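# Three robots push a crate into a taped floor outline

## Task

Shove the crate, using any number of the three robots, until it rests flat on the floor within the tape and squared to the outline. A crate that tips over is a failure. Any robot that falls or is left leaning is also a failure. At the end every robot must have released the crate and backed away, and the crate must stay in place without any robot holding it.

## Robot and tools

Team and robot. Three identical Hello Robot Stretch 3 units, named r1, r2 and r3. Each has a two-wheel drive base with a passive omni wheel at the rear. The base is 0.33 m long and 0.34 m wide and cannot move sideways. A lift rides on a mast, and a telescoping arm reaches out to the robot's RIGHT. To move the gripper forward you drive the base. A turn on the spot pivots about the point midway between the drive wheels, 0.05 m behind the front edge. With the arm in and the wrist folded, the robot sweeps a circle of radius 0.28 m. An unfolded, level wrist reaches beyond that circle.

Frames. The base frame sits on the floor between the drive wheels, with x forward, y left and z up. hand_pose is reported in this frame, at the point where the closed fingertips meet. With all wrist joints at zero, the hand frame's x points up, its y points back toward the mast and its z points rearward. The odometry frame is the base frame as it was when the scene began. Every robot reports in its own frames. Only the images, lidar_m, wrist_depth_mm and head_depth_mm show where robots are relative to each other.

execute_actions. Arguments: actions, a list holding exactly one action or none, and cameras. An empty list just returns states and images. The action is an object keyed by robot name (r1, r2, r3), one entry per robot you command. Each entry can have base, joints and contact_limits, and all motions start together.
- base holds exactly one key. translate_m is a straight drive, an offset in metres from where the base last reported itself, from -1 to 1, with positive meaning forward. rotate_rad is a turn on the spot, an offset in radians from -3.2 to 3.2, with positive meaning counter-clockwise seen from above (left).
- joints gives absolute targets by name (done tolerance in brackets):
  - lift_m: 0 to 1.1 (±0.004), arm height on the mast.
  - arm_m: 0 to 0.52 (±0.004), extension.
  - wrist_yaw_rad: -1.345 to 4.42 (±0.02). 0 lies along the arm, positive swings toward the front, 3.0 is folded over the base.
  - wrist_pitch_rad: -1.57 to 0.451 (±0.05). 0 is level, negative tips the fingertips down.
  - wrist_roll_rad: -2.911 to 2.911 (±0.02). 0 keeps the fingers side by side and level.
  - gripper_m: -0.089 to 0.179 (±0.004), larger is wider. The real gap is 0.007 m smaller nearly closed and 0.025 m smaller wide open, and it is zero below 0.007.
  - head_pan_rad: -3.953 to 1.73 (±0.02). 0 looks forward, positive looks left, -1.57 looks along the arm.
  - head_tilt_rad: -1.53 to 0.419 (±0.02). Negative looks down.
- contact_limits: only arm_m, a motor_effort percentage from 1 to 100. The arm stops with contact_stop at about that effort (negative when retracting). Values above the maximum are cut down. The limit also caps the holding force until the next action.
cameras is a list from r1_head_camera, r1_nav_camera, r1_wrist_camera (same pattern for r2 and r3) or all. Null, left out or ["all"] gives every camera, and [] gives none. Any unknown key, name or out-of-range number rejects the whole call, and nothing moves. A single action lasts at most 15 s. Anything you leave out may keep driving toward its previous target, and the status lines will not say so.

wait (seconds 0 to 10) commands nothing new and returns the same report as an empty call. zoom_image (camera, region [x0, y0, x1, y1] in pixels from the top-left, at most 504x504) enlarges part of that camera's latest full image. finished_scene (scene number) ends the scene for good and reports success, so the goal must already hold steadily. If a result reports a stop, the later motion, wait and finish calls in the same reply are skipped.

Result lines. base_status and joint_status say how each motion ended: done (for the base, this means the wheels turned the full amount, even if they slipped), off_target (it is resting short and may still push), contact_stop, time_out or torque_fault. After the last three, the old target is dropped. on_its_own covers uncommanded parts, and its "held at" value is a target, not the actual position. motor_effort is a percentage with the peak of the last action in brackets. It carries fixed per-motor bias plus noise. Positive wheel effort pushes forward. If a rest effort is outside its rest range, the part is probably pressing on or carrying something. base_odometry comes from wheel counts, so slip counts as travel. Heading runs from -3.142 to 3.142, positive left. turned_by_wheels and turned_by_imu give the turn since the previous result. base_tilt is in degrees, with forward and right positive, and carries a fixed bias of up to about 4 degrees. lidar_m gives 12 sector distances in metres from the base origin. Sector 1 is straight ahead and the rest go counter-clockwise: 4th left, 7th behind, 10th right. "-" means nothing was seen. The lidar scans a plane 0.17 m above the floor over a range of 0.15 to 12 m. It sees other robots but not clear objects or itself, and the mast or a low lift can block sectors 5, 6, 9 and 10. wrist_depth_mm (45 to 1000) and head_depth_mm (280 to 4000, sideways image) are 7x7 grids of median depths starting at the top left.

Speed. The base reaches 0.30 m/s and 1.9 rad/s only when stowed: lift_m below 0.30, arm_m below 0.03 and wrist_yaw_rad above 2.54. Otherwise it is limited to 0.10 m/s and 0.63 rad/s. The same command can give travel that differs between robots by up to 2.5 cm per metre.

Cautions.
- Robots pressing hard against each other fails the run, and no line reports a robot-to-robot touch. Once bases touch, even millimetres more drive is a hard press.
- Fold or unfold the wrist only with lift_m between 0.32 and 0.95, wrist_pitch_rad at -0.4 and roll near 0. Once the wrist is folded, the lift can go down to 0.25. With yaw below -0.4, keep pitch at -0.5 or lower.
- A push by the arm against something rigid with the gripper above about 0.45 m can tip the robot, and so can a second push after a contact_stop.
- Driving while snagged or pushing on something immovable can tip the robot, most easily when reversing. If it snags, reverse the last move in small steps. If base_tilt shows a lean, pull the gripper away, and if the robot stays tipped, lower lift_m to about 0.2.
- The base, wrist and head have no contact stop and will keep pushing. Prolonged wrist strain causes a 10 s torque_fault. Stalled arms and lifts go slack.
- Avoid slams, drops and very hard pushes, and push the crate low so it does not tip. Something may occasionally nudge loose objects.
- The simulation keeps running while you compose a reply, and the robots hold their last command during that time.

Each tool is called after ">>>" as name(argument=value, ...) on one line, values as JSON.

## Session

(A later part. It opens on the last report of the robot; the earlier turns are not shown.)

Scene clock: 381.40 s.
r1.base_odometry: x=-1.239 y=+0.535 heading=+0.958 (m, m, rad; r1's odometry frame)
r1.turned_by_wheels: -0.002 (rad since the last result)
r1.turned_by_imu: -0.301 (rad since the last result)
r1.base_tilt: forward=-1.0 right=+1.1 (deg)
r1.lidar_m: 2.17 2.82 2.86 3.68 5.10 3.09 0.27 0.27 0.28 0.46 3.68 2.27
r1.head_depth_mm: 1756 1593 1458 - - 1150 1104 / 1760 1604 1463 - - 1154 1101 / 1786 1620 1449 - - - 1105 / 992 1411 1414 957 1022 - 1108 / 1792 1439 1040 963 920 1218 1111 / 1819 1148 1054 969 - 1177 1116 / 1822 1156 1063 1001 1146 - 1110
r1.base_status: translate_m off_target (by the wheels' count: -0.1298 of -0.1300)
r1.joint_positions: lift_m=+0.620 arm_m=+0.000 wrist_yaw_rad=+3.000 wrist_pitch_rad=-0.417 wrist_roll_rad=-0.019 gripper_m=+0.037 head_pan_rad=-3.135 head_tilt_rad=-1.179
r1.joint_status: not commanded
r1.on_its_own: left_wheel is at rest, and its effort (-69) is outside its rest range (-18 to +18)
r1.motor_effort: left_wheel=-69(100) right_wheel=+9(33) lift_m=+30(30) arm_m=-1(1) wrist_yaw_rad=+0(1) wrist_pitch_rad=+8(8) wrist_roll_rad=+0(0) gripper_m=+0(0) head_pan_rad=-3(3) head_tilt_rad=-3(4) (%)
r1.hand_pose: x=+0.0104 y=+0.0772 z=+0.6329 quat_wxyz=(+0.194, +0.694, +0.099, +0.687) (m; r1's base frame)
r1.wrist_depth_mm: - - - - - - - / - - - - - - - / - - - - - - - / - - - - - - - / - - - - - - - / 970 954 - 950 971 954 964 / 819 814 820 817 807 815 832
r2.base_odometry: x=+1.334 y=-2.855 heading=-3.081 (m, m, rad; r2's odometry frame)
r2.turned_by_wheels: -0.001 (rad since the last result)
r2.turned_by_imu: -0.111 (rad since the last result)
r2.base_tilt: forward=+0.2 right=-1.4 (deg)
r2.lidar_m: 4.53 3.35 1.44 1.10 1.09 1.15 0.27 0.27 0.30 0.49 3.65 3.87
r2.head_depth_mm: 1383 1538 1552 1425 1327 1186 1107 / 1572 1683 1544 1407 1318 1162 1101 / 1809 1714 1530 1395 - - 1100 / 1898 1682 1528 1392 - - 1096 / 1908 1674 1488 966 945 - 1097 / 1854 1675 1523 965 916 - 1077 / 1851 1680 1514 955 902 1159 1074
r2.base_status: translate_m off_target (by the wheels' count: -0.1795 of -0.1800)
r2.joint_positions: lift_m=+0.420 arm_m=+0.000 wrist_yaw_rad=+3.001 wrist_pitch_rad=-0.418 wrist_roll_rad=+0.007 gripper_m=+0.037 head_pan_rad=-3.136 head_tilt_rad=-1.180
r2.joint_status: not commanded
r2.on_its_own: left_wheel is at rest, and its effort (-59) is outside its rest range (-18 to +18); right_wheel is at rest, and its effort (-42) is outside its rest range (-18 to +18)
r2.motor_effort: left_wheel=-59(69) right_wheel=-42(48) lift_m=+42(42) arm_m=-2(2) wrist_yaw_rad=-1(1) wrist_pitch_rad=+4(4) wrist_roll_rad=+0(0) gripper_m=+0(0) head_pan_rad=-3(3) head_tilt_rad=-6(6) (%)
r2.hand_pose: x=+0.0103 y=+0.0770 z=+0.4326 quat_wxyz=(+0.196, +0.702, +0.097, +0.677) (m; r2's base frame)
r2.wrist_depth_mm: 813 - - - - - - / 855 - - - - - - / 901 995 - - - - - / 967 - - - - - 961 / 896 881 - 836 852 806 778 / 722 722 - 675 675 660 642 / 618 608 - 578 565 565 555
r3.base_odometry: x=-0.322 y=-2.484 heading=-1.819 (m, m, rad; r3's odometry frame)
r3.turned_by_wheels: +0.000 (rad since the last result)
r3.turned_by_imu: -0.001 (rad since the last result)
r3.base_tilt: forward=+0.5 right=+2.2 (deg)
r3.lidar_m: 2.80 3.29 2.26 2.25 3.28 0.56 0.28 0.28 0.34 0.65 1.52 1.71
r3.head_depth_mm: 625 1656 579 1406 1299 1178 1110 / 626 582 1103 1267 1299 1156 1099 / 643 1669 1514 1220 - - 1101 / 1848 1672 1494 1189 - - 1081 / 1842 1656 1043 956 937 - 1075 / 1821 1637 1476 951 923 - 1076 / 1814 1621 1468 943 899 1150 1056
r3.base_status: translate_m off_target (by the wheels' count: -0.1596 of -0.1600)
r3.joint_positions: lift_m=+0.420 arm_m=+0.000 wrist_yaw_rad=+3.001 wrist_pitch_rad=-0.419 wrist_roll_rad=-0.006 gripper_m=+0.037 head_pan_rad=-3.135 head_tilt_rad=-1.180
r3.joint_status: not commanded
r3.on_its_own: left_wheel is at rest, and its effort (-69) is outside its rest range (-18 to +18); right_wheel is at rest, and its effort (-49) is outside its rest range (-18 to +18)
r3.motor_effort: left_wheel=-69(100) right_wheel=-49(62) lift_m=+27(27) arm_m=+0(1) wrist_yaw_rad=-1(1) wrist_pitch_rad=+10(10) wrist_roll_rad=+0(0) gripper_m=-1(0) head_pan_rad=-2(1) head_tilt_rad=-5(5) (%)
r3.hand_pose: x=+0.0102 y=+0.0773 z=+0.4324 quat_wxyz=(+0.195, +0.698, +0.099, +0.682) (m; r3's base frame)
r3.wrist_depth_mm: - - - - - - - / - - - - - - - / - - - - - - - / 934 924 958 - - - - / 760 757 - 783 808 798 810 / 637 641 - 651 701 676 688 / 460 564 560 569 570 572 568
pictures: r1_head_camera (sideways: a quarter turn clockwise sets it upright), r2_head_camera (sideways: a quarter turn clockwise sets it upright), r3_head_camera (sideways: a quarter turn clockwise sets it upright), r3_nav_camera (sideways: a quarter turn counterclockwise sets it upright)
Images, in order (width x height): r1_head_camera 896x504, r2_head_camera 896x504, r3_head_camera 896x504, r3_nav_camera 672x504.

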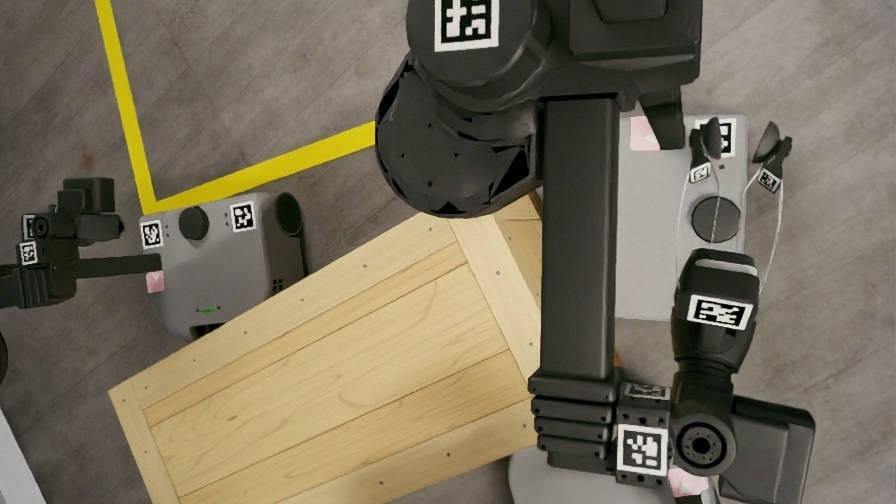

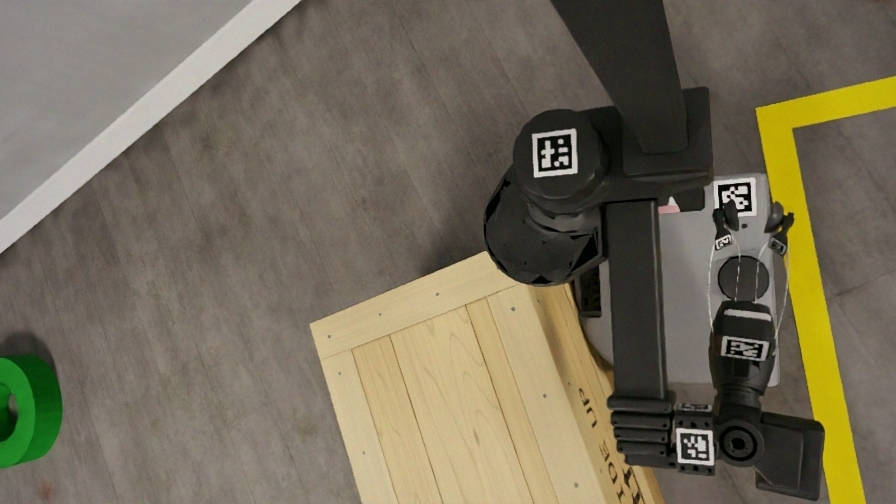

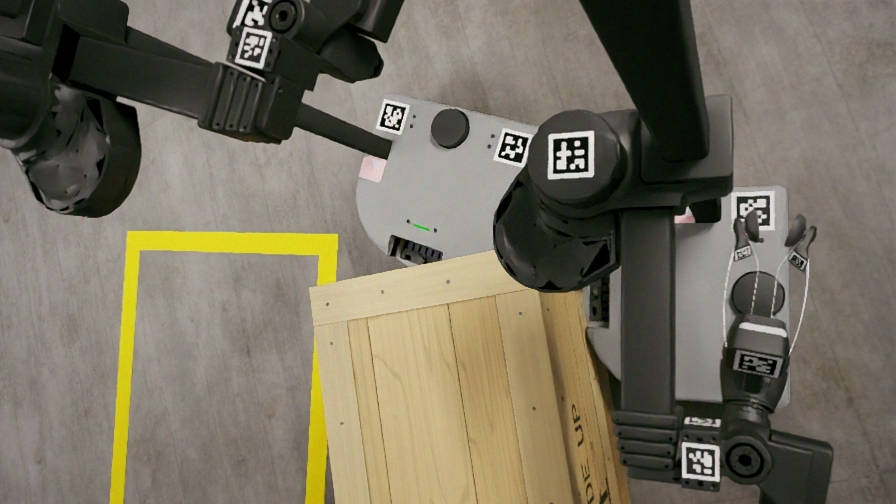

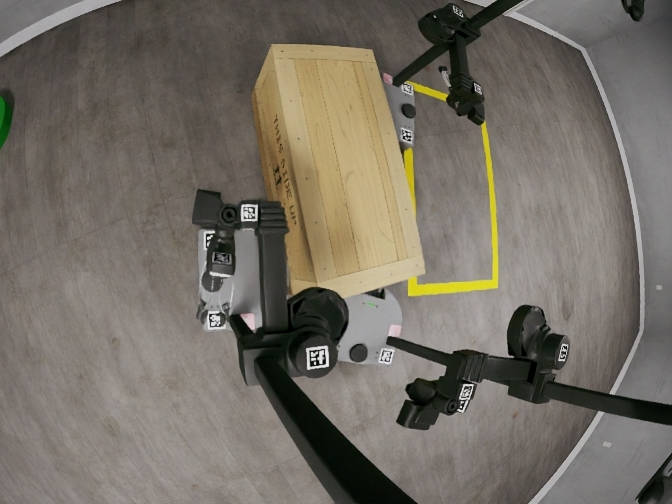

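>>> execute_actions(actions=[{"r3":{"base":{"translate_m":0.1}},"r1":{"base":{"translate_m":0.15}},"r2":{"base":{"translate_m":0.11}}}], cameras=[])

>>> execute_actions(actions=[{"r3":{"base":{"rotate_rad":-0.40}},"r1":{"joints":{"lift_m":0.42}},"r2":{"base":{"rotate_rad":1.97},"joints":{"lift_m":0.28}}}], cameras=[])

>>> execute_actions(actions=[{"r3":{"base":{"translate_m":0.47},"joints":{"lift_m":0.76}},"r1":{"base":{"rotate_rad":-1.53}},"r2":{"base":{"translate_m":0.55}}}], cameras=[])

>>> execute_actions(actions=[{"r3":{"base":{"rotate_rad":0.63}},"r2":{"base":{"rotate_rad":1.59}}}], cameras=[])

>>> execute_actions(actions=[{"r2":{"base":{"translate_m":1.0}},"r1":{"base":{"translate_m":0.3}}}], cameras=["r3_head_camera","r1_nav_camera","r2_nav_camera"])

Scene clock: 396.93 s.
r1.base_odometry: x=-1.152 y=+0.657 heading=+0.958 (m, m, rad; r1's odometry frame)
r1.turned_by_wheels: +0.000 (rad since the last result)
r1.turned_by_imu: +0.002 (rad since the last result)
r1.base_tilt: forward=-1.1 right=+1.2 (deg)
r1.lidar_m: 2.02 2.70 2.74 3.53 5.21 3.27 0.41 0.40 0.58 0.57 3.59 2.06
r1.head_depth_mm: 1744 1593 1461 - - 1149 1092 / 1752 1607 1468 - - 1158 1095 / 1529 1457 1484 - - - 1106 / 1779 1471 1039 1091 1301 - 1114 / 1809 1145 1043 991 1287 1219 1119 / 1274 1151 1049 988 - 1176 1111 / 1837 1165 1086 1401 1156 - 1121
r1.base_status: done
r1.joint_positions: lift_m=+0.620 arm_m=+0.000 wrist_yaw_rad=+3.000 wrist_pitch_rad=-0.417 wrist_roll_rad=-0.019 gripper_m=+0.037 head_pan_rad=-3.135 head_tilt_rad=-1.179
r1.joint_status: not commanded
r1.motor_effort: left_wheel=+0(62) right_wheel=+1(11) lift_m=+30(30) arm_m=-1(1) wrist_yaw_rad=+0(1) wrist_pitch_rad=+8(8) wrist_roll_rad=+0(0) gripper_m=+1(0) head_pan_rad=-3(3) head_tilt_rad=-4(3) (%)
r1.hand_pose: x=+0.0104 y=+0.0772 z=+0.6329 quat_wxyz=(+0.194, +0.694, +0.099, +0.687) (m; r1's base frame)
r1.wrist_depth_mm: - - - - - - - / - - - - - - - / - - - - - - - / - - - - - - - / - - - - - - - / 953 955 - 948 969 957 970 / 802 827 802 842 793 825 821
r2.base_odometry: x=+1.224 y=-2.862 heading=-3.081 (m, m, rad; r2's odometry frame)
r2.turned_by_wheels: +0.000 (rad since the last result)
r2.turned_by_imu: +0.002 (rad since the last result)
r2.base_tilt: forward=+0.2 right=-1.3 (deg)
r2.lidar_m: 4.46 3.49 1.50 1.15 1.14 1.20 0.38 0.37 0.42 0.68 3.60 3.81
r2.head_depth_mm: 1438 1606 1556 1412 1324 1178 1118 / 1651 1700 1554 1416 1307 1165 1105 / 1858 1704 1538 1403 - - 1097 / 1903 1698 1532 1115 - - 1101 / 1879 1685 1060 992 1279 - 1092 / 1858 1676 1056 962 1240 - 1085 / 1870 1668 1048 955 1111 1165 1076
r2.base_status: done
r2.joint_positions: lift_m=+0.420 arm_m=+0.000 wrist_yaw_rad=+3.001 wrist_pitch_rad=-0.418 wrist_roll_rad=+0.007 gripper_m=+0.037 head_pan_rad=-3.136 head_tilt_rad=-1.180
r2.joint_status: not commanded
r2.motor_effort: left_wheel=+0(56) right_wheel=+0(41) lift_m=+42(42) arm_m=-1(1) wrist_yaw_rad=+0(1) wrist_pitch_rad=+4(4) wrist_roll_rad=+0(0) gripper_m=+0(0) head_pan_rad=-3(3) head_tilt_rad=-5(6) (%)
r2.hand_pose: x=+0.0103 y=+0.0770 z=+0.4326 quat_wxyz=(+0.196, +0.702, +0.097, +0.677) (m; r2's base frame)
r2.wrist_depth_mm: 843 - - - - - - / 901 - - - - - - / 960 - - - - - - / 982 - - - - 991 970 / 897 892 - 837 837 798 776 / 727 717 - 674 672 652 655 / 621 611 - 583 575 571 550
r3.base_odometry: x=-0.347 y=-2.581 heading=-1.819 (m, m, rad; r3's odometry frame)
r3.turned_by_wheels: +0.000 (rad since the last result)
r3.turned_by_imu: +0.001 (rad since the last result)
r3.base_tilt: forward=+0.5 right=+2.2 (deg)
r3.lidar_m: 2.74 3.18 2.28 2.22 3.30 0.69 0.38 0.38 0.46 1.49 1.48 1.68
r3.head_depth_mm: 671 1685 1499 1348 1308 1172 1110 / 1887 1687 1526 1223 1283 1165 1110 / 1863 1677 1521 1267 - - 1093 / 1849 1665 1510 1020 - - 1081 / 1832 1642 1045 972 1259 - 1079 / 1832 1635 1042 963 1221 - 1074 / 1797 1626 1031 945 1201 1145 1055
r3.base_status: done
r3.joint_positions: lift_m=+0.420 arm_m=+0.000 wrist_yaw_rad=+3.001 wrist_pitch_rad=-0.419 wrist_roll_rad=-0.006 gripper_m=+0.037 head_pan_rad=-3.135 head_tilt_rad=-1.180
r3.joint_status: not commanded
r3.motor_effort: left_wheel=+0(63) right_wheel=+1(46) lift_m=+27(27) arm_m=-1(1) wrist_yaw_rad=-1(1) wrist_pitch_rad=+10(10) wrist_roll_rad=+0(0) gripper_m=+0(0) head_pan_rad=-2(2) head_tilt_rad=-5(6) (%)
r3.hand_pose: x=+0.0102 y=+0.0773 z=+0.4324 quat_wxyz=(+0.195, +0.698, +0.099, +0.682) (m; r3's base frame)
r3.wrist_depth_mm: - - - - - - - / - - - - - - - / - - - - - - - / 919 902 951 - - - - / 744 762 - 789 798 793 821 / 552 651 - 663 678 687 668 / 553 570 567 582 568 594 585
pictures: none
No camera images: the call's "cameras" was empty. Leave "cameras" out to get every camera's image.

Scene clock: 400.23 s.
r1.base_odometry: x=-1.152 y=+0.657 heading=+0.958 (m, m, rad; r1's odometry frame)
r1.turned_by_wheels: +0.000 (rad since the last result)
r1.turned_by_imu: +0.000 (rad since the last result)
r1.base_tilt: forward=-1.1 right=+1.1 (deg)
r1.lidar_m: 2.02 2.69 2.74 3.52 5.20 3.25 0.41 0.40 0.69 0.61 3.59 2.05
r1.head_depth_mm: 1758 1602 1450 1347 1268 1160 1095 / 1126 1443 1466 1374 - 1150 1098 / 1044 1420 1482 1361 - - 1107 / 1738 1594 1035 1085 1297 - 1106 / 1802 1154 1047 990 1293 1163 1110 / 1276 1149 1053 987 1289 1211 1119 / 1838 1160 1087 1390 1178 1207 1113
r1.base_status: not commanded
r1.joint_positions: lift_m=+0.420 arm_m=+0.000 wrist_yaw_rad=+3.000 wrist_pitch_rad=-0.417 wrist_roll_rad=-0.019 gripper_m=+0.037 head_pan_rad=-3.135 head_tilt_rad=-1.179
r1.joint_status: all done
r1.motor_effort: left_wheel=+0(0) right_wheel=+1(0) lift_m=+26(27) arm_m=-1(1) wrist_yaw_rad=+1(0) wrist_pitch_rad=+8(8) wrist_roll_rad=+0(0) gripper_m=+1(0) head_pan_rad=-3(3) head_tilt_rad=-4(4) (%)
r1.hand_pose: x=+0.0104 y=+0.0772 z=+0.4331 quat_wxyz=(+0.194, +0.694, +0.099, +0.687) (m; r1's base frame)
r1.wrist_depth_mm: - - - - - - - / - - - - - - - / - - - - - - - / - - - - - - - / 847 833 874 838 844 831 846 / 692 690 - 700 718 688 689 / 597 602 605 604 584 602 607
r2.base_odometry: x=+1.224 y=-2.862 heading=-1.111 (m, m, rad; r2's odometry frame)
r2.turned_by_wheels: +1.970 (rad since the last result)
r2.turned_by_imu: +1.943 (rad since the last result)
r2.base_tilt: forward=+0.3 right=-1.3 (deg)
r2.lidar_m: 1.13 1.15 0.38 0.37 0.40 0.57 3.61 3.68 4.64 4.36 1.71 1.20
r2.head_depth_mm: 1950 1681 1370 1015 1026 975 969 / 1917 1712 1533 1379 1286 1175 1098 / 1923 1723 1548 1391 1323 - 1106 / 1892 1685 1532 1383 - - 1096 / 1898 1708 1524 1382 1292 - 1100 / 1873 1671 1520 1374 1278 - 1080 / 1853 1685 1508 1362 1265 1164 1082
r2.base_status: done
r2.joint_positions: lift_m=+0.280 arm_m=+0.000 wrist_yaw_rad=+3.001 wrist_pitch_rad=-0.418 wrist_roll_rad=+0.007 gripper_m=+0.037 head_pan_rad=-3.136 head_tilt_rad=-1.180
r2.joint_status: all done
r2.motor_effort: left_wheel=-2(7) right_wheel=+2(8) lift_m=+34(35) arm_m=-2(2) wrist_yaw_rad=-1(1) wrist_pitch_rad=+4(4) wrist_roll_rad=+0(0) gripper_m=+0(0) head_pan_rad=-3(2) head_tilt_rad=-5(6) (%)
r2.hand_pose: x=+0.0103 y=+0.0770 z=+0.2929 quat_wxyz=(+0.196, +0.702, +0.097, +0.677) (m; r2's base frame)
r2.wrist_depth_mm: 553 - 386 390 401 - - / 384 - 404 416 429 - - / 422 431 448 459 476 997 977 / 470 472 494 503 529 747 746 / 510 528 - 559 586 603 581 / 534 539 - 536 502 496 487 / 461 - - - 429 418 412
r3.base_odometry: x=-0.347 y=-2.581 heading=-2.219 (m, m, rad; r3's odometry frame)
r3.turned_by_wheels: -0.400 (rad since the last result)
r3.turned_by_imu: -0.400 (rad since the last result)
r3.base_tilt: forward=+0.5 right=+2.2 (deg)
r3.lidar_m: 1.80 3.19 3.22 2.23 3.30 0.69 0.39 0.37 0.38 0.50 1.49 1.50
r3.head_depth_mm: 1915 1704 1540 1401 1305 1176 1114 / 1892 1693 1489 1397 1303 1165 1112 / 870 1645 865 1315 - - 1098 / 868 850 1298 1249 - - 1084 / 1830 1571 1490 1334 1279 - 1079 / 1820 1634 1488 958 1206 - 1076 / 1798 1626 1031 940 1015 1148 1061
r3.base_status: done
r3.joint_positions: lift_m=+0.420 arm_m=+0.000 wrist_yaw_rad=+3.001 wrist_pitch_rad=-0.419 wrist_roll_rad=-0.006 gripper_m=+0.037 head_pan_rad=-3.135 head_tilt_rad=-1.180
r3.joint_status: not commanded
r3.motor_effort: left_wheel=+2(9) right_wheel=-2(7) lift_m=+27(27) arm_m=-1(0) wrist_yaw_rad=+0(1) wrist_pitch_rad=+10(10) wrist_roll_rad=+0(0) gripper_m=+0(1) head_pan_rad=-1(2) head_tilt_rad=-6(5) (%)
r3.hand_pose: x=+0.0102 y=+0.0773 z=+0.4324 quat_wxyz=(+0.195, +0.698, +0.099, +0.682) (m; r3's base frame)
r3.wrist_depth_mm: - - - - - - - / - - - - - - - / - - - - - - - / 956 970 947 - - - - / 780 759 - 790 803 802 807 / 641 640 - 659 685 664 668 / 562 554 561 570 556 579 580
pictures: none
No camera images: the call's "cameras" was empty. Leave "cameras" out to get every camera's image.

Scene clock: 406.43 s.
r1.base_odometry: x=-1.152 y=+0.657 heading=-0.572 (m, m, rad; r1's odometry frame)
r1.turned_by_wheels: -1.530 (rad since the last result)
r1.turned_by_imu: -1.544 (rad since the last result)
r1.base_tilt: forward=-1.0 right=+1.2 (deg)
r1.lidar_m: 1.08 3.60 2.02 2.03 2.70 2.75 3.67 5.20 3.10 0.41 0.40 1.15
r1.head_depth_mm: 1754 1602 1461 1353 1266 1159 1096 / 1762 1602 1462 1371 - 1154 1098 / 1796 1605 1478 1374 - - 1101 / 1817 1635 1504 1376 1291 - 1106 / 1788 1631 1500 1377 1310 1175 1120 / 1814 1647 1519 1406 1299 1202 1115 / 1846 1664 1530 1392 1300 1165 926
r1.base_status: done
r1.joint_positions: lift_m=+0.420 arm_m=+0.000 wrist_yaw_rad=+3.000 wrist_pitch_rad=-0.417 wrist_roll_rad=-0.019 gripper_m=+0.037 head_pan_rad=-3.135 head_tilt_rad=-1.179
r1.joint_status: not commanded
r1.motor_effort: left_wheel=+3(8) right_wheel=-2(4) lift_m=+25(26) arm_m=+0(1) wrist_yaw_rad=+0(1) wrist_pitch_rad=+8(8) wrist_roll_rad=+0(0) gripper_m=+0(0) head_pan_rad=-4(3) head_tilt_rad=-4(3) (%)
r1.hand_pose: x=+0.0104 y=+0.0772 z=+0.4331 quat_wxyz=(+0.194, +0.694, +0.099, +0.687) (m; r1's base frame)
r1.wrist_depth_mm: - - - - - - - / - - - - - - - / - - - - - - - / - - - - - - - / 838 815 858 846 839 851 845 / 694 689 - 699 704 707 709 / 604 592 600 592 584 597 608
r2.base_odometry: x=+1.468 y=-3.355 heading=-1.111 (m, m, rad; r2's odometry frame)
r2.turned_by_wheels: +0.000 (rad since the last result)
r2.turned_by_imu: +0.002 (rad since the last result)
r2.base_tilt: forward=+0.2 right=-1.3 (deg)
r2.lidar_m: 0.59 0.60 0.78 1.80 0.49 0.52 4.14 4.24 4.56 3.15 0.90 0.62
r2.head_depth_mm: 1682 1204 1084 998 1202 1184 1111 / 1722 1387 1348 1319 1283 1180 1112 / 1920 1717 1539 1399 1334 - 1097 / 1903 1700 1536 1388 - - 1101 / 1892 1680 1531 1395 1296 - 1093 / 1905 1670 1503 1365 1274 - 1077 / 1853 1687 1496 1372 1269 1166 1086
r2.base_status: done
r2.joint_positions: lift_m=+0.280 arm_m=+0.000 wrist_yaw_rad=+3.001 wrist_pitch_rad=-0.418 wrist_roll_rad=+0.007 gripper_m=+0.037 head_pan_rad=-3.136 head_tilt_rad=-1.180
r2.joint_status: not commanded
r2.motor_effort: left_wheel=-2(6) right_wheel=+3(8) lift_m=+35(34) arm_m=-2(2) wrist_yaw_rad=+1(1) wrist_pitch_rad=+3(4) wrist_roll_rad=+0(0) gripper_m=+1(0) head_pan_rad=-2(2) head_tilt_rad=-4(5) (%)
r2.hand_pose: x=+0.0103 y=+0.0770 z=+0.2928 quat_wxyz=(+0.196, +0.702, +0.097, +0.677) (m; r2's base frame)
r2.wrist_depth_mm: 538 - - - - 736 537 / 438 - - - - 769 563 / 429 570 - - - 799 567 / 437 605 804 800 776 721 580 / 485 596 - 621 627 587 559 / 517 534 - 535 498 487 476 / 464 - - - 421 418 413
r3.base_odometry: x=-0.630 y=-2.955 heading=-2.219 (m, m, rad; r3's odometry frame)
r3.turned_by_wheels: +0.000 (rad since the last result)
r3.turned_by_imu: +0.001 (rad since the last result)
r3.base_tilt: forward=+0.5 right=+2.2 (deg)
r3.lidar_m: 1.43 2.75 2.84 3.44 2.38 3.64 0.81 0.77 0.79 1.31 1.18 1.19
r3.head_depth_mm: 1908 1708 1583 - - 1164 1111 / 1823 1682 1575 - - 1162 1105 / 1824 1510 1569 - - 1176 1099 / 1778 1499 1534 - - - 1092 / 1847 1649 1457 1363 - - 1076 / 1812 1145 1269 1357 - - 1059 / 1797 1133 1150 1332 - 1172 1053
r3.base_status: done
r3.joint_positions: lift_m=+0.760 arm_m=+0.000 wrist_yaw_rad=+3.001 wrist_pitch_rad=-0.419 wrist_roll_rad=-0.006 gripper_m=+0.037 head_pan_rad=-3.135 head_tilt_rad=-1.180
r3.joint_status: all done
r3.motor_effort: left_wheel=+2(9) right_wheel=-2(4) lift_m=+29(31) arm_m=-1(1) wrist_yaw_rad=-1(1) wrist_pitch_rad=+10(10) wrist_roll_rad=+0(0) gripper_m=+0(0) head_pan_rad=-1(2) head_tilt_rad=-5(5) (%)
r3.hand_pose: x=+0.0102 y=+0.0773 z=+0.7723 quat_wxyz=(+0.195, +0.698, +0.099, +0.682) (m; r3's base frame)
r3.wrist_depth_mm: - - - - - - - / - - - - - - - / - - - - - - - / - - - - - - - / - - - - - - - / - - - - - - - / 891 894 907 899 909 915 916
pictures: none
No camera images: the call's "cameras" was empty. Leave "cameras" out to get every camera's image.

Scene clock: 408.77 s.
r1.base_odometry: x=-1.152 y=+0.657 heading=-0.572 (m, m, rad; r1's odometry frame)
r1.turned_by_wheels: +0.000 (rad since the last result)
r1.turned_by_imu: +0.000 (rad since the last result)
r1.base_tilt: forward=-1.0 right=+1.1 (deg)
r1.lidar_m: 1.02 3.60 2.01 2.02 2.70 2.77 3.67 5.19 3.12 0.41 0.40 1.03
r1.head_depth_mm: 1761 1599 1458 1336 1251 1155 1089 / 1785 1620 1461 1379 - 1151 1099 / 1781 1626 1478 1390 - - 1110 / 1814 1635 1479 1380 1288 - 1112 / 1799 1632 1503 1384 1303 1165 1117 / 1819 1643 1513 1376 1294 1212 1119 / 1830 1674 1518 1401 1292 1165 932
r1.base_status: not commanded
r1.joint_positions: lift_m=+0.420 arm_m=+0.000 wrist_yaw_rad=+3.000 wrist_pitch_rad=-0.417 wrist_roll_rad=-0.019 gripper_m=+0.037 head_pan_rad=-3.135 head_tilt_rad=-1.179
r1.joint_status: not commanded
r1.motor_effort: left_wheel=+2(2) right_wheel=-2(1) lift_m=+25(25) arm_m=-1(0) wrist_yaw_rad=+0(0) wrist_pitch_rad=+8(8) wrist_roll_rad=+0(0) gripper_m=+0(2) head_pan_rad=-3(3) head_tilt_rad=-3(4) (%)
r1.hand_pose: x=+0.0104 y=+0.0772 z=+0.4331 quat_wxyz=(+0.194, +0.694, +0.099, +0.687) (m; r1's base frame)
r1.wrist_depth_mm: - - - - - - - / - - - - - - - / - - - - - - - / - - - - - - - / 826 839 855 851 844 836 844 / 696 702 - 697 722 700 710 / 598 596 601 611 588 599 594
r2.base_odometry: x=+1.468 y=-3.355 heading=+0.479 (m, m, rad; r2's odometry frame)
r2.turned_by_wheels: +1.590 (rad since the last result)
r2.turned_by_imu: +1.565 (rad since the last result)
r2.base_tilt: forward=+0.2 right=-1.3 (deg)
r2.lidar_m: 1.81 0.49 0.52 4.15 4.25 4.59 3.11 0.90 0.62 0.59 0.60 0.78
r2.head_depth_mm: 1925 1728 1536 1417 1322 1180 1107 / 1911 1708 1558 1407 1299 1177 1099 / 1928 1714 1528 1397 1328 - 1101 / 1884 1696 1532 1394 - - 1097 / 1903 1693 1518 1396 1296 - 1094 / 1887 1689 1516 1380 1269 - 1083 / 1891 1674 1509 1385 1264 1165 1085
r2.base_status: done
r2.joint_positions: lift_m=+0.280 arm_m=+0.000 wrist_yaw_rad=+3.001 wrist_pitch_rad=-0.418 wrist_roll_rad=+0.007 gripper_m=+0.037 head_pan_rad=-3.136 head_tilt_rad=-1.180
r2.joint_status: not commanded
r2.motor_effort: left_wheel=-2(7) right_wheel=+2(9) lift_m=+36(35) arm_m=-1(2) wrist_yaw_rad=-2(1) wrist_pitch_rad=+4(4) wrist_roll_rad=+0(0) gripper_m=+0(0) head_pan_rad=-3(2) head_tilt_rad=-6(5) (%)
r2.hand_pose: x=+0.0103 y=+0.0770 z=+0.2928 quat_wxyz=(+0.196, +0.702, +0.097, +0.677) (m; r2's base frame)
r2.wrist_depth_mm: - - - - 905 513 388 / - - - - 956 522 421 / - - - - 914 534 462 / 867 844 801 802 775 553 519 / 666 651 - 626 634 570 580 / 536 531 - 533 502 492 481 / 454 - - - 427 419 415
r3.base_odometry: x=-0.630 y=-2.955 heading=-1.589 (m, m, rad; r3's odometry frame)
r3.turned_by_wheels: +0.630 (rad since the last result)
r3.turned_by_imu: +0.633 (rad since the last result)
r3.base_tilt: forward=+0.5 right=+2.2 (deg)
r3.lidar_m: 2.83 2.89 2.36 2.36 1.15 0.79 0.77 0.81 1.26 1.18 1.20 1.55
r3.head_depth_mm: 1910 1650 1380 - - 1163 1108 / 1885 1186 1136 - - 1161 1104 / 1877 1179 1125 - - 1168 1098 / 1857 1170 1147 - - - 1089 / 1833 1153 1262 1362 - - 1076 / 1818 1147 1268 1356 - - 1057 / 1795 1129 1280 1352 - 1177 1057
r3.base_status: done
r3.joint_positions: lift_m=+0.760 arm_m=+0.000 wrist_yaw_rad=+3.001 wrist_pitch_rad=-0.419 wrist_roll_rad=-0.006 gripper_m=+0.037 head_pan_rad=-3.135 head_tilt_rad=-1.180
r3.joint_status: not commanded
r3.motor_effort: left_wheel=-3(7) right_wheel=+3(8) lift_m=+29(29) arm_m=+0(1) wrist_yaw_rad=-1(1) wrist_pitch_rad=+10(10) wrist_roll_rad=+0(0) gripper_m=+0(0) head_pan_rad=-1(1) head_tilt_rad=-5(5) (%)
r3.hand_pose: x=+0.0102 y=+0.0773 z=+0.7723 quat_wxyz=(+0.195, +0.698, +0.099, +0.682) (m; r3's base frame)
r3.wrist_depth_mm: - - - - - - - / - - - - - - - / - - - - - - - / - - - - - - - / - - - - - - - / - - - - - - - / 926 902 906 951 909 921 935
pictures: none
No camera images: the call's "cameras" was empty. Leave "cameras" out to get every camera's image.

Scene clock: 413.87 s.
r1.base_odometry: x=-0.900 y=+0.495 heading=-0.572 (m, m, rad; r1's odometry frame)
r1.turned_by_wheels: +0.000 (rad since the last result)
r1.turned_by_imu: +0.003 (rad since the last result)
r1.base_tilt: forward=-1.0 right=+1.2 (deg)
r1.lidar_m: 2.60 3.34 3.43 1.96 2.87 2.93 3.86 5.45 0.36 0.32 0.94 0.73
r1.head_depth_mm: 1760 1592 1464 1348 1263 1148 1095 / 1760 1607 1460 1362 - 1149 1100 / 1809 1624 1470 1381 - - 1107 / 1801 1633 1487 1381 1296 - 1111 / 1822 1653 1503 1377 1305 1176 1113 / 1815 1643 1515 1385 1299 1143 1120 / 1860 1675 1527 1403 997 981 1130
r1.base_status: done
r1.joint_positions: lift_m=+0.420 arm_m=+0.000 wrist_yaw_rad=+3.000 wrist_pitch_rad=-0.417 wrist_roll_rad=-0.019 gripper_m=+0.037 head_pan_rad=-3.135 head_tilt_rad=-1.179
r1.joint_status: not commanded
r1.motor_effort: left_wheel=+2(9) right_wheel=-1(2) lift_m=+25(26) arm_m=-1(0) wrist_yaw_rad=+0(1) wrist_pitch_rad=+8(8) wrist_roll_rad=+0(0) gripper_m=+1(0) head_pan_rad=-3(3) head_tilt_rad=-3(4) (%)
r1.hand_pose: x=+0.0104 y=+0.0772 z=+0.4331 quat_wxyz=(+0.194, +0.694, +0.099, +0.687) (m; r1's base frame)
r1.wrist_depth_mm: - - - - - - - / - - - - - - - / - - - - - - - / - - - - - - - / 821 835 886 848 855 855 840 / 698 699 - 706 707 703 706 / 599 596 597 596 581 610 599
r2.base_odometry: x=+2.355 y=-2.894 heading=+0.479 (m, m, rad; r2's odometry frame)
r2.turned_by_wheels: +0.000 (rad since the last result)
r2.turned_by_imu: +0.003 (rad since the last result)
r2.base_tilt: forward=+0.2 right=-1.3 (deg)
r2.lidar_m: 1.61 3.45 0.85 0.84 0.39 0.43 2.63 0.79 0.55 0.52 0.53 0.69
r2.head_depth_mm: 1925 1713 1549 988 938 1185 1111 / 1928 1716 1532 1101 1187 1166 1109 / 1922 1706 1539 1389 1320 - 1106 / 1904 1702 1531 1395 - - 1096 / 1905 1679 1514 1392 1297 - 1100 / 1884 1685 1519 1383 1268 - 1079 / 1866 1675 1510 1377 1268 1166 1085
r2.base_status: done
r2.joint_positions: lift_m=+0.280 arm_m=+0.000 wrist_yaw_rad=+3.001 wrist_pitch_rad=-0.418 wrist_roll_rad=+0.007 gripper_m=+0.037 head_pan_rad=-3.136 head_tilt_rad=-1.180
r2.joint_status: not commanded
r2.motor_effort: left_wheel=-2(6) right_wheel=+2(9) lift_m=+35(35) arm_m=-2(2) wrist_yaw_rad=-1(1) wrist_pitch_rad=+3(4) wrist_roll_rad=+0(0) gripper_m=+0(0) head_pan_rad=-3(2) head_tilt_rad=-5(6) (%)
r2.hand_pose: x=+0.0103 y=+0.0770 z=+0.2928 quat_wxyz=(+0.196, +0.702, +0.097, +0.677) (m; r2's base frame)
r2.wrist_depth_mm: 551 - - - - - - / 347 - - - - - - / 341 434 - - 745 706 958 / 368 453 814 808 767 751 723 / 403 462 - 621 635 593 579 / 507 489 - 534 503 496 486 / 458 - - - 427 420 413
r3.base_odometry: x=-0.630 y=-2.955 heading=-1.589 (m, m, rad; r3's odometry frame)
r3.turned_by_wheels: +0.000 (rad since the last result)
r3.turned_by_imu: +0.001 (rad since the last result)
r3.base_tilt: forward=+0.4 right=+2.2 (deg)
r3.lidar_m: 2.83 2.89 2.36 2.36 0.86 0.78 0.77 0.81 0.84 1.18 1.20 1.55
r3.head_depth_mm: 1916 1656 1380 - - 1159 1110 / 1883 1185 1134 - - 1159 1101 / 1872 1171 1123 - - 1172 1098 / 1851 1169 1153 - - - 1089 / 1836 1160 1261 1371 - - 1082 / 1817 1153 1271 1356 - - 1057 / 1793 1133 1279 1351 - 1167 1055
r3.base_status: not commanded
r3.joint_positions: lift_m=+0.760 arm_m=+0.000 wrist_yaw_rad=+3.001 wrist_pitch_rad=-0.419 wrist_roll_rad=-0.006 gripper_m=+0.037 head_pan_rad=-3.135 head_tilt_rad=-1.180
r3.joint_status: not commanded
r3.motor_effort: left_wheel=-3(3) right_wheel=+4(3) lift_m=+29(29) arm_m=+0(1) wrist_yaw_rad=+0(1) wrist_pitch_rad=+10(10) wrist_roll_rad=+0(0) gripper_m=+1(0) head_pan_rad=-1(2) head_tilt_rad=-6(5) (%)
r3.hand_pose: x=+0.0102 y=+0.0773 z=+0.7723 quat_wxyz=(+0.195, +0.698, +0.099, +0.682) (m; r3's base frame)
r3.wrist_depth_mm: - - - - - - - / 766 - - - - - - / - - - - - - - / - - - - - - - / - - - - - - - / 859 - - - - - - / 838 882 893 919 914 928 890
pictures: r1_nav_camera (sideways: a quarter turn counterclockwise sets it upright), r2_nav_camera (sideways: a quarter turn counterclockwise sets it upright), r3_head_camera (sideways: a quarter turn clockwise sets it upright)
Images, in order (width x height): r1_nav_camera 672x504, r2_nav_camera 672x504, r3_head_camera 896x504.

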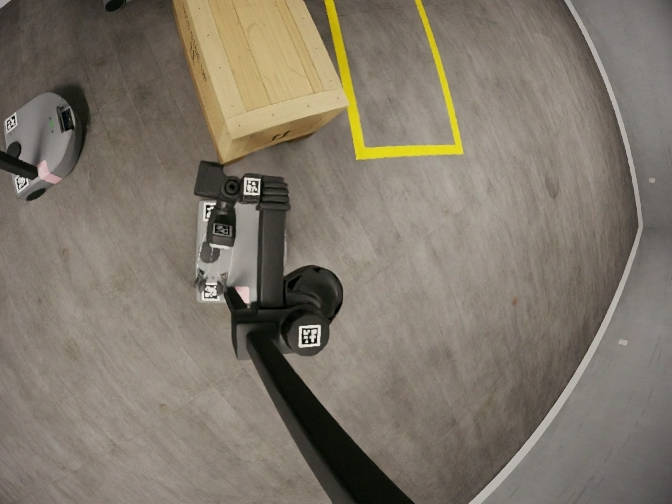

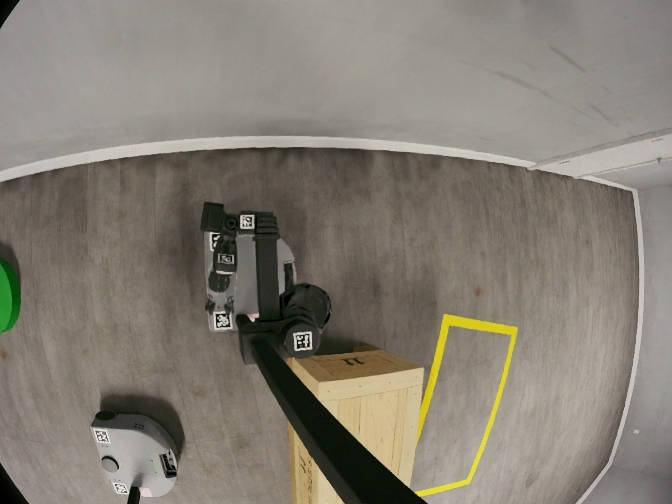

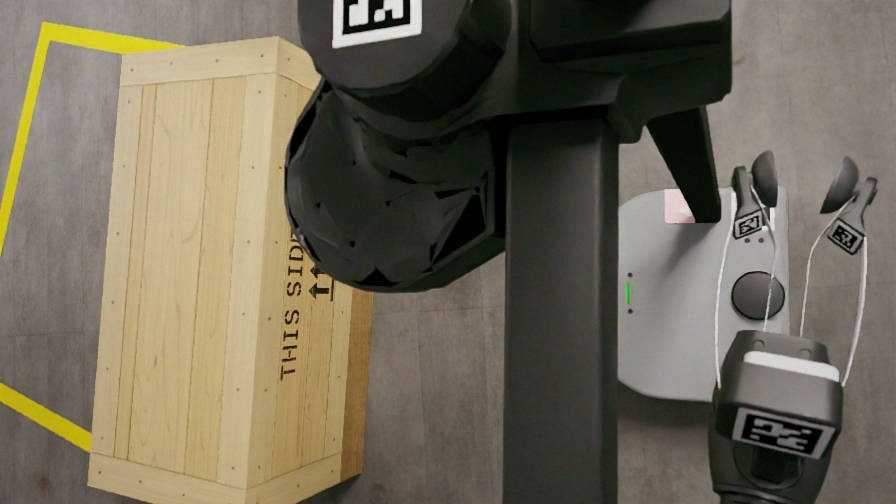

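>>> execute_actions(actions=[{"r2":{"base":{"translate_m":0.13}},"r3":{"base":{"rotate_rad":-0.03}}}], cameras=[])

>>> execute_actions(actions=[{"r2":{"base":{"rotate_rad":1.6}}}], cameras=[])

>>> execute_actions(actions=[{"r2":{"base":{"translate_m":0.32}}}], cameras=[])

>>> execute_actions(actions=[{"r2":{"base":{"rotate_rad":-1.59},"joints":{"lift_m":0.42}}}], cameras=["r3_head_camera","r2_head_camera"])

Scene clock: 421.03 s.
r1.base_odometry: x=-0.900 y=+0.495 heading=-0.572 (m, m, rad; r1's odometry frame)
r1.turned_by_wheels: +0.000 (rad since the last result)
r1.turned_by_imu: +0.001 (rad since the last result)
r1.base_tilt: forward=-1.0 right=+1.1 (deg)
r1.lidar_m: 2.60 3.34 3.44 1.96 2.87 2.93 3.89 5.42 0.36 0.32 0.94 0.73
r1.head_depth_mm: 1769 1580 1467 1356 1264 1150 1090 / 1772 1605 1466 1367 - 1152 1094 / 1800 1614 1479 1384 - - 1111 / 1786 1626 1497 1374 1304 - 1114 / 1813 1639 1512 1388 1308 1174 1113 / 1804 1663 1521 1399 1296 1136 1125 / 1854 1668 1516 1407 996 977 1130
r1.base_status: not commanded
r1.joint_positions: lift_m=+0.420 arm_m=+0.000 wrist_yaw_rad=+3.000 wrist_pitch_rad=-0.417 wrist_roll_rad=-0.019 gripper_m=+0.037 head_pan_rad=-3.135 head_tilt_rad=-1.179
r1.joint_status: not commanded
r1.motor_effort: left_wheel=+2(2) right_wheel=-1(2) lift_m=+26(26) arm_m=-2(1) wrist_yaw_rad=+1(1) wrist_pitch_rad=+8(8) wrist_roll_rad=+0(0) gripper_m=+1(0) head_pan_rad=-3(3) head_tilt_rad=-3(3) (%)
r1.hand_pose: x=+0.0104 y=+0.0772 z=+0.4331 quat_wxyz=(+0.194, +0.694, +0.099, +0.687) (m; r1's base frame)
r1.wrist_depth_mm: - - - - - - - / - - - - - - - / - - - - - - - / - - - - - - - / 831 807 878 851 839 849 859 / 696 705 - 704 711 701 698 / 593 601 597 603 593 595 612
r2.base_odometry: x=+2.471 y=-2.834 heading=+0.479 (m, m, rad; r2's odometry frame)
r2.turned_by_wheels: +0.000 (rad since the last result)
r2.turned_by_imu: +0.001 (rad since the last result)
r2.base_tilt: forward=+0.2 right=-1.3 (deg)
r2.lidar_m: 1.60 3.33 0.77 1.36 0.53 0.48 2.59 0.77 0.54 0.51 0.52 0.68
r2.head_depth_mm: 1944 1730 1085 1009 1298 1187 1113 / 1931 1725 1114 1081 1282 1178 1105 / 1898 1709 1531 1400 1331 - 1100 / 1917 1698 1528 1384 - - 1096 / 1877 1688 1534 1386 1295 - 1090 / 1895 1670 1517 1375 1267 - 1076 / 1852 1669 1515 1379 1260 1164 1081
r2.base_status: done
r2.joint_positions: lift_m=+0.280 arm_m=+0.000 wrist_yaw_rad=+3.001 wrist_pitch_rad=-0.418 wrist_roll_rad=+0.007 gripper_m=+0.037 head_pan_rad=-3.136 head_tilt_rad=-1.180
r2.joint_status: not commanded
r2.motor_effort: left_wheel=-1(6) right_wheel=+2(9) lift_m=+34(35) arm_m=-2(3) wrist_yaw_rad=-1(1) wrist_pitch_rad=+4(4) wrist_roll_rad=+0(0) gripper_m=+0(0) head_pan_rad=-3(3) head_tilt_rad=-5(5) (%)
r2.hand_pose: x=+0.0103 y=+0.0770 z=+0.2928 quat_wxyz=(+0.196, +0.702, +0.097, +0.677) (m; r2's base frame)
r2.wrist_depth_mm: 586 - - - - - - / 500 - - - - - - / 497 656 - - 687 920 967 / 488 671 806 802 720 743 731 / 472 619 - 634 638 591 585 / 469 534 - 534 499 493 483 / 458 - - - 426 420 413
r3.base_odometry: x=-0.630 y=-2.955 heading=-1.619 (m, m, rad; r3's odometry frame)
r3.turned_by_wheels: -0.030 (rad since the last result)
r3.turned_by_imu: -0.029 (rad since the last result)
r3.base_tilt: forward=+0.5 right=+2.2 (deg)
r3.lidar_m: 2.83 2.87 2.38 2.36 0.86 0.79 0.77 0.80 0.71 1.18 1.20 1.51
r3.head_depth_mm: 1915 1699 1584 - - 1160 1107 / 1877 1192 1140 - - 1163 1109 / 1879 1174 1129 - - 1167 1104 / 1853 1168 1149 - - - 1089 / 1831 1156 1260 1362 - - 1078 / 1825 1155 1262 1352 - - 1062 / 1806 1133 1263 1352 - 1168 1058
r3.base_status: done
r3.joint_positions: lift_m=+0.760 arm_m=+0.000 wrist_yaw_rad=+3.001 wrist_pitch_rad=-0.419 wrist_roll_rad=-0.006 gripper_m=+0.037 head_pan_rad=-3.135 head_tilt_rad=-1.180
r3.joint_status: not commanded
r3.motor_effort: left_wheel=+1(2) right_wheel=-1(0) lift_m=+29(29) arm_m=-1(1) wrist_yaw_rad=-1(1) wrist_pitch_rad=+10(10) wrist_roll_rad=+0(0) gripper_m=+0(1) head_pan_rad=-1(1) head_tilt_rad=-5(5) (%)
r3.hand_pose: x=+0.0102 y=+0.0773 z=+0.7723 quat_wxyz=(+0.195, +0.698, +0.099, +0.682) (m; r3's base frame)
r3.wrist_depth_mm: - - - - - - - / 760 - - - - - - / - - - - - - - / - - - - - - - / - - - - - - - / 870 - - - - - - / 846 911 883 929 907 896 909
pictures: none
No camera images: the call's "cameras" was empty. Leave "cameras" out to get every camera's image.

Scene clock: 423.47 s.
r1.base_odometry: x=-0.900 y=+0.495 heading=-0.572 (m, m, rad; r1's odometry frame)
r1.turned_by_wheels: +0.000 (rad since the last result)
r1.turned_by_imu: +0.000 (rad since the last result)
r1.base_tilt: forward=-1.0 right=+1.1 (deg)
r1.lidar_m: 2.59 3.34 3.44 1.96 2.87 2.93 3.90 5.44 0.35 0.32 0.94 0.73
r1.head_depth_mm: 1762 1597 1457 1348 1271 1156 1086 / 1764 1596 1467 1359 - 1145 1102 / 1778 1615 1479 1380 - - 1106 / 1802 1640 1474 1373 1299 - 1103 / 1821 1635 1491 1382 1301 1176 1116 / 1826 1652 1502 1390 1292 1130 1118 / 1841 1670 1519 1403 994 982 1128
r1.base_status: not commanded
r1.joint_positions: lift_m=+0.420 arm_m=+0.000 wrist_yaw_rad=+3.000 wrist_pitch_rad=-0.417 wrist_roll_rad=-0.019 gripper_m=+0.037 head_pan_rad=-3.135 head_tilt_rad=-1.179
r1.joint_status: not commanded
r1.motor_effort: left_wheel=+2(1) right_wheel=-1(1) lift_m=+25(25) arm_m=-2(1) wrist_yaw_rad=-1(0) wrist_pitch_rad=+8(8) wrist_roll_rad=+0(0) gripper_m=+1(0) head_pan_rad=-3(3) head_tilt_rad=-4(4) (%)
r1.hand_pose: x=+0.0104 y=+0.0772 z=+0.4331 quat_wxyz=(+0.194, +0.694, +0.099, +0.687) (m; r1's base frame)
r1.wrist_depth_mm: - - - - - - - / - - - - - - - / - - - - - - - / - - - - - - - / 835 844 876 832 838 838 847 / 697 693 - 705 718 700 700 / 592 597 604 599 579 597 613
r2.base_odometry: x=+2.471 y=-2.834 heading=+2.078 (m, m, rad; r2's odometry frame)
r2.turned_by_wheels: +1.600 (rad since the last result)
r2.turned_by_imu: +1.575 (rad since the last result)
r2.base_tilt: forward=+0.3 right=-1.4 (deg)
r2.lidar_m: 1.37 0.52 0.49 2.39 0.77 0.54 0.51 0.52 0.69 1.67 3.35 0.77
r2.head_depth_mm: 533 669 899 1329 1324 1180 1108 / 527 655 880 1295 1308 1177 1101 / 521 646 860 1274 1335 - 1104 / 513 636 841 1238 - - 1097 / 507 629 823 1206 1285 - 1098 / 502 617 809 1175 1262 - 1080 / 495 607 794 1133 1258 1171 1084
r2.base_status: done
r2.joint_positions: lift_m=+0.280 arm_m=+0.000 wrist_yaw_rad=+3.001 wrist_pitch_rad=-0.418 wrist_roll_rad=+0.007 gripper_m=+0.037 head_pan_rad=-3.136 head_tilt_rad=-1.180
r2.joint_status: not commanded
r2.motor_effort: left_wheel=-2(7) right_wheel=+2(10) lift_m=+36(35) arm_m=-2(2) wrist_yaw_rad=-1(1) wrist_pitch_rad=+4(4) wrist_roll_rad=+0(0) gripper_m=+0(0) head_pan_rad=-3(2) head_tilt_rad=-5(5) (%)
r2.hand_pose: x=+0.0103 y=+0.0769 z=+0.2928 quat_wxyz=(+0.196, +0.702, +0.097, +0.677) (m; r2's base frame)
r2.wrist_depth_mm: 778 - - - 783 435 427 / 787 - - - 820 464 470 / 756 998 - - 854 512 521 / 707 861 823 798 756 561 581 / 636 651 - 617 624 603 571 / 531 532 - 529 498 497 483 / 462 - - - 429 419 419
r3.base_odometry: x=-0.630 y=-2.955 heading=-1.619 (m, m, rad; r3's odometry frame)
r3.turned_by_wheels: +0.000 (rad since the last result)
r3.turned_by_imu: +0.001 (rad since the last result)
r3.base_tilt: forward=+0.5 right=+2.2 (deg)
r3.lidar_m: 2.84 2.88 2.38 2.36 0.86 0.79 0.77 0.80 0.77 1.18 1.19 1.51
r3.head_depth_mm: 1914 1697 1573 - - 1161 1113 / 1885 1180 1146 - - 1160 1106 / 1866 1176 1130 - - 1170 1099 / 1848 1169 1155 - - - 1094 / 1840 1154 1257 1365 - - 1074 / 1829 1147 1257 1359 - - 1055 / 1805 1146 1259 1355 - 1168 1057
r3.base_status: not commanded
r3.joint_positions: lift_m=+0.760 arm_m=+0.000 wrist_yaw_rad=+3.001 wrist_pitch_rad=-0.419 wrist_roll_rad=-0.006 gripper_m=+0.037 head_pan_rad=-3.135 head_tilt_rad=-1.180
r3.joint_status: not commanded
r3.motor_effort: left_wheel=+1(1) right_wheel=-1(0) lift_m=+29(29) arm_m=-1(1) wrist_yaw_rad=-1(1) wrist_pitch_rad=+10(10) wrist_roll_rad=+0(0) gripper_m=-1(1) head_pan_rad=-1(2) head_tilt_rad=-6(5) (%)
r3.hand_pose: x=+0.0102 y=+0.0773 z=+0.7723 quat_wxyz=(+0.195, +0.698, +0.099, +0.682) (m; r3's base frame)
r3.wrist_depth_mm: - - - - - - - / 747 - - - - - - / - - - - - - - / - - - - - - - / - - - - - - - / 838 - - - - - - / 857 888 864 908 914 930 924
pictures: none
No camera images: the call's "cameras" was empty. Leave "cameras" out to get every camera's image.

Scene clock: 426.27 s.
r1.base_odometry: x=-0.900 y=+0.495 heading=-0.572 (m, m, rad; r1's odometry frame)
r1.turned_by_wheels: +0.000 (rad since the last result)
r1.turned_by_imu: +0.000 (rad since the last result)
r1.base_tilt: forward=-1.1 right=+1.1 (deg)
r1.lidar_m: 2.60 3.35 3.44 1.96 2.87 2.93 3.88 5.43 0.36 0.32 0.94 0.73
r1.head_depth_mm: 1751 1575 1467 1347 1262 1147 1089 / 1760 1607 1479 1360 - 1148 1100 / 1778 1623 1464 1381 - - 1101 / 1817 1623 1483 1378 1295 - 1112 / 1797 1656 1499 1383 1296 1166 1120 / 1826 1645 1510 1390 1297 1141 1128 / 1838 1661 1532 1401 993 983 1124
r1.base_status: not commanded
r1.joint_positions: lift_m=+0.420 arm_m=+0.000 wrist_yaw_rad=+3.000 wrist_pitch_rad=-0.417 wrist_roll_rad=-0.019 gripper_m=+0.037 head_pan_rad=-3.135 head_tilt_rad=-1.179
r1.joint_status: not commanded
r1.motor_effort: left_wheel=+2(2) right_wheel=-1(2) lift_m=+26(26) arm_m=+0(0) wrist_yaw_rad=+0(0) wrist_pitch_rad=+8(8) wrist_roll_rad=+0(0) gripper_m=+1(1) head_pan_rad=-3(3) head_tilt_rad=-4(4) (%)
r1.hand_pose: x=+0.0104 y=+0.0772 z=+0.4331 quat_wxyz=(+0.194, +0.694, +0.099, +0.687) (m; r1's base frame)
r1.wrist_depth_mm: - - - - - - - / - - - - - - - / - - - - - - - / - - - - - - - / 834 829 883 853 833 850 846 / 700 690 - 708 711 700 706 / 592 598 602 606 592 596 601
r2.base_odometry: x=+2.315 y=-2.555 heading=+2.078 (m, m, rad; r2's odometry frame)
r2.turned_by_wheels: +0.000 (rad since the last result)
r2.turned_by_imu: +0.001 (rad since the last result)
r2.base_tilt: forward=+0.2 right=-1.4 (deg)
r2.lidar_m: 1.05 0.49 0.38 0.37 1.25 0.87 0.83 0.85 1.12 2.70 0.53 0.60
r2.head_depth_mm: 885 1105 1470 1409 1323 1100 957 / 876 1089 1442 1412 1304 1178 1106 / 857 1067 1431 1394 1326 - 1102 / 850 1056 1386 1387 - - 1098 / 842 1044 1362 1390 1285 - 1091 / 827 1024 1346 1377 1265 - 1076 / 819 1010 1321 1368 1256 1165 1087
r2.base_status: done
r2.joint_positions: lift_m=+0.280 arm_m=+0.000 wrist_yaw_rad=+3.001 wrist_pitch_rad=-0.418 wrist_roll_rad=+0.007 gripper_m=+0.037 head_pan_rad=-3.136 head_tilt_rad=-1.180
r2.joint_status: not commanded
r2.motor_effort: left_wheel=-2(6) right_wheel=+2(8) lift_m=+34(35) arm_m=-3(2) wrist_yaw_rad=-1(0) wrist_pitch_rad=+4(4) wrist_roll_rad=+0(0) gripper_m=+0(0) head_pan_rad=-3(3) head_tilt_rad=-6(6) (%)
r2.hand_pose: x=+0.0103 y=+0.0769 z=+0.2928 quat_wxyz=(+0.196, +0.702, +0.097, +0.677) (m; r2's base frame)
r2.wrist_depth_mm: - - - 391 396 395 402 / - - - 418 423 429 436 / - - - 458 462 473 490 / 881 848 806 511 519 529 543 / 664 653 - 562 568 578 580 / 534 535 - 533 499 496 486 / 455 - - - 427 420 413
r3.base_odometry: x=-0.630 y=-2.955 heading=-1.619 (m, m, rad; r3's odometry frame)
r3.turned_by_wheels: +0.000 (rad since the last result)
r3.turned_by_imu: +0.001 (rad since the last result)
r3.base_tilt: forward=+0.5 right=+2.2 (deg)
r3.lidar_m: 2.83 2.87 2.38 2.36 0.86 0.79 0.77 0.53 0.53 1.18 1.20 1.51
r3.head_depth_mm: 1901 1704 1587 - - 1163 1111 / 1897 1190 1152 - - 1161 1103 / 1871 1174 1126 - - 1170 1100 / 1859 1161 1155 - - - 1088 / 1852 1161 1250 1362 - - 1075 / 1821 1144 1257 1351 - - 1056 / 1812 1142 1254 1333 - 1171 1060
r3.base_status: not commanded
r3.joint_positions: lift_m=+0.760 arm_m=+0.000 wrist_yaw_rad=+3.001 wrist_pitch_rad=-0.419 wrist_roll_rad=-0.006 gripper_m=+0.037 head_pan_rad=-3.135 head_tilt_rad=-1.180
r3.joint_status: not commanded
r3.motor_effort: left_wheel=+1(1) right_wheel=-1(1) lift_m=+29(29) arm_m=-1(1) wrist_yaw_rad=-1(1) wrist_pitch_rad=+10(10) wrist_roll_rad=+0(0) gripper_m=+0(0) head_pan_rad=-2(1) head_tilt_rad=-5(6) (%)
r3.hand_pose: x=+0.0102 y=+0.0773 z=+0.7723 quat_wxyz=(+0.195, +0.698, +0.099, +0.682) (m; r3's base frame)
r3.wrist_depth_mm: - - - - - - - / 759 - - - - - - / - - - - - - - / - - - - - - - / - - - - - - - / 847 - - - - - - / 822 886 887 884 889 922 921
pictures: none
No camera images: the call's "cameras" was empty. Leave "cameras" out to get every camera's image.

Scene clock: 429.47 s.
r1.base_odometry: x=-0.900 y=+0.495 heading=-0.572 (m, m, rad; r1's odometry frame)
r1.turned_by_wheels: +0.000 (rad since the last result)
r1.turned_by_imu: +0.000 (rad since the last result)
r1.base_tilt: forward=-1.0 right=+1.2 (deg)
r1.lidar_m: 2.60 3.35 3.45 1.96 2.86 2.93 3.89 5.45 0.36 0.32 0.93 0.73
r1.head_depth_mm: 1750 1606 1450 1347 1260 1150 1087 / 1758 1606 1472 1363 - 1153 1098 / 1780 1623 1484 1381 - - 1101 / 1804 1627 1487 1369 1306 - 1115 / 1803 1642 1491 1376 1303 1173 1112 / 1832 1676 1507 1384 1298 1139 1119 / 1845 1692 1521 1398 991 985 1123
r1.base_status: not commanded
r1.joint_positions: lift_m=+0.420 arm_m=+0.000 wrist_yaw_rad=+3.000 wrist_pitch_rad=-0.417 wrist_roll_rad=-0.019 gripper_m=+0.037 head_pan_rad=-3.135 head_tilt_rad=-1.179
r1.joint_status: not commanded
r1.motor_effort: left_wheel=+2(2) right_wheel=-1(2) lift_m=+26(26) arm_m=+0(0) wrist_yaw_rad=+0(0) wrist_pitch_rad=+8(8) wrist_roll_rad=+0(0) gripper_m=+1(1) head_pan_rad=-3(3) head_tilt_rad=-4(4) (%)
r1.hand_pose: x=+0.0104 y=+0.0772 z=+0.4331 quat_wxyz=(+0.194, +0.694, +0.099, +0.687) (m; r1's base frame)
r1.wrist_depth_mm: - - - - - - - / - - - - - - - / - - - - - - - / - - - - - - - / 829 843 857 844 862 850 846 / 687 704 - 696 714 703 707 / 603 592 598 597 588 603 604
r2.base_odometry: x=+2.315 y=-2.555 heading=+0.488 (m, m, rad; r2's odometry frame)
r2.turned_by_wheels: -1.590 (rad since the last result)
r2.turned_by_imu: -1.570 (rad since the last result)
r2.base_tilt: forward=+0.2 right=-1.3 (deg)
r2.lidar_m: 2.61 0.53 0.60 1.05 0.49 0.38 0.37 1.26 0.88 0.83 0.84 1.11
r2.head_depth_mm: 1929 1740 1081 997 1273 1185 1016 / 1930 1713 1078 994 1279 1160 1109 / 1891 1701 1073 991 - - 1100 / 1911 1698 1067 988 - - 1096 / 1887 1674 1529 1358 1300 - 1095 / 1861 1662 1514 1383 1288 - 1084 / 1872 1669 1516 1380 1270 1167 1071
r2.base_status: done
r2.joint_positions: lift_m=+0.420 arm_m=+0.000 wrist_yaw_rad=+3.001 wrist_pitch_rad=-0.418 wrist_roll_rad=+0.007 gripper_m=+0.037 head_pan_rad=-3.136 head_tilt_rad=-1.180
r2.joint_status: all done
r2.motor_effort: left_wheel=+1(7) right_wheel=-2(7) lift_m=+43(48) arm_m=-2(2) wrist_yaw_rad=-1(0) wrist_pitch_rad=+4(4) wrist_roll_rad=+0(0) gripper_m=+1(0) head_pan_rad=-2(2) head_tilt_rad=-5(6) (%)
r2.hand_pose: x=+0.0103 y=+0.0769 z=+0.4325 quat_wxyz=(+0.196, +0.702, +0.097, +0.677) (m; r2's base frame)
r2.wrist_depth_mm: - - - - - - - / - - - - - - - / 512 598 - - - - - / 451 629 - - 719 951 977 / 450 631 - 854 599 565 783 / 436 656 - 674 522 480 511 / 428 577 - 585 559 533 542
r3.base_odometry: x=-0.630 y=-2.955 heading=-1.619 (m, m, rad; r3's odometry frame)
r3.turned_by_wheels: +0.000 (rad since the last result)
r3.turned_by_imu: +0.001 (rad since the last result)
r3.base_tilt: forward=+0.5 right=+2.2 (deg)
r3.lidar_m: 2.84 2.88 2.38 2.36 0.86 0.79 0.77 0.52 0.53 1.18 1.19 1.51
r3.head_depth_mm: 1901 1698 1588 - - 1162 1120 / 1882 1190 1147 - - 1157 1102 / 1865 1172 1129 - - 1166 1104 / 1864 1164 1153 - - - 1092 / 1843 1159 1253 1371 - - 1077 / 1811 1148 1254 1345 - - 1061 / 1802 1136 1120 1152 - 1172 1054
r3.base_status: not commanded
r3.joint_positions: lift_m=+0.760 arm_m=+0.000 wrist_yaw_rad=+3.001 wrist_pitch_rad=-0.419 wrist_roll_rad=-0.006 gripper_m=+0.037 head_pan_rad=-3.135 head_tilt_rad=-1.180
r3.joint_status: not commanded
r3.motor_effort: left_wheel=+1(1) right_wheel=-1(1) lift_m=+29(29) arm_m=-1(1) wrist_yaw_rad=-1(1) wrist_pitch_rad=+10(10) wrist_roll_rad=+0(0) gripper_m=+1(0) head_pan_rad=-1(1) head_tilt_rad=-5(5) (%)
r3.hand_pose: x=+0.0102 y=+0.0773 z=+0.7723 quat_wxyz=(+0.195, +0.698, +0.099, +0.682) (m; r3's base frame)
r3.wrist_depth_mm: - - - - - - - / 763 - - - - - - / - - - - - - - / - - - - - - - / - - - - - - - / 849 - - - - - - / 858 936 858 883 880 919 941
pictures: r2_head_camera (sideways: a quarter turn clockwise sets it upright), r3_head_camera (sideways: a quarter turn clockwise sets it upright)
Images, in order (width x height): r2_head_camera 896x504, r3_head_camera 896x504.

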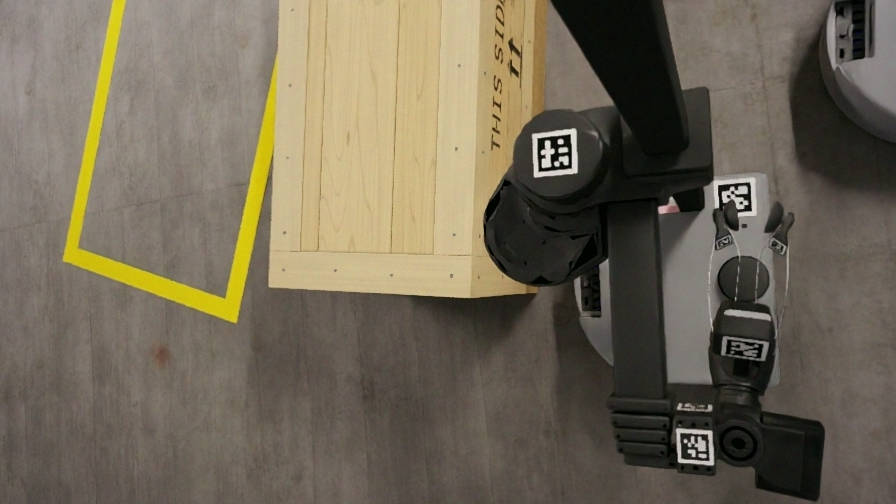

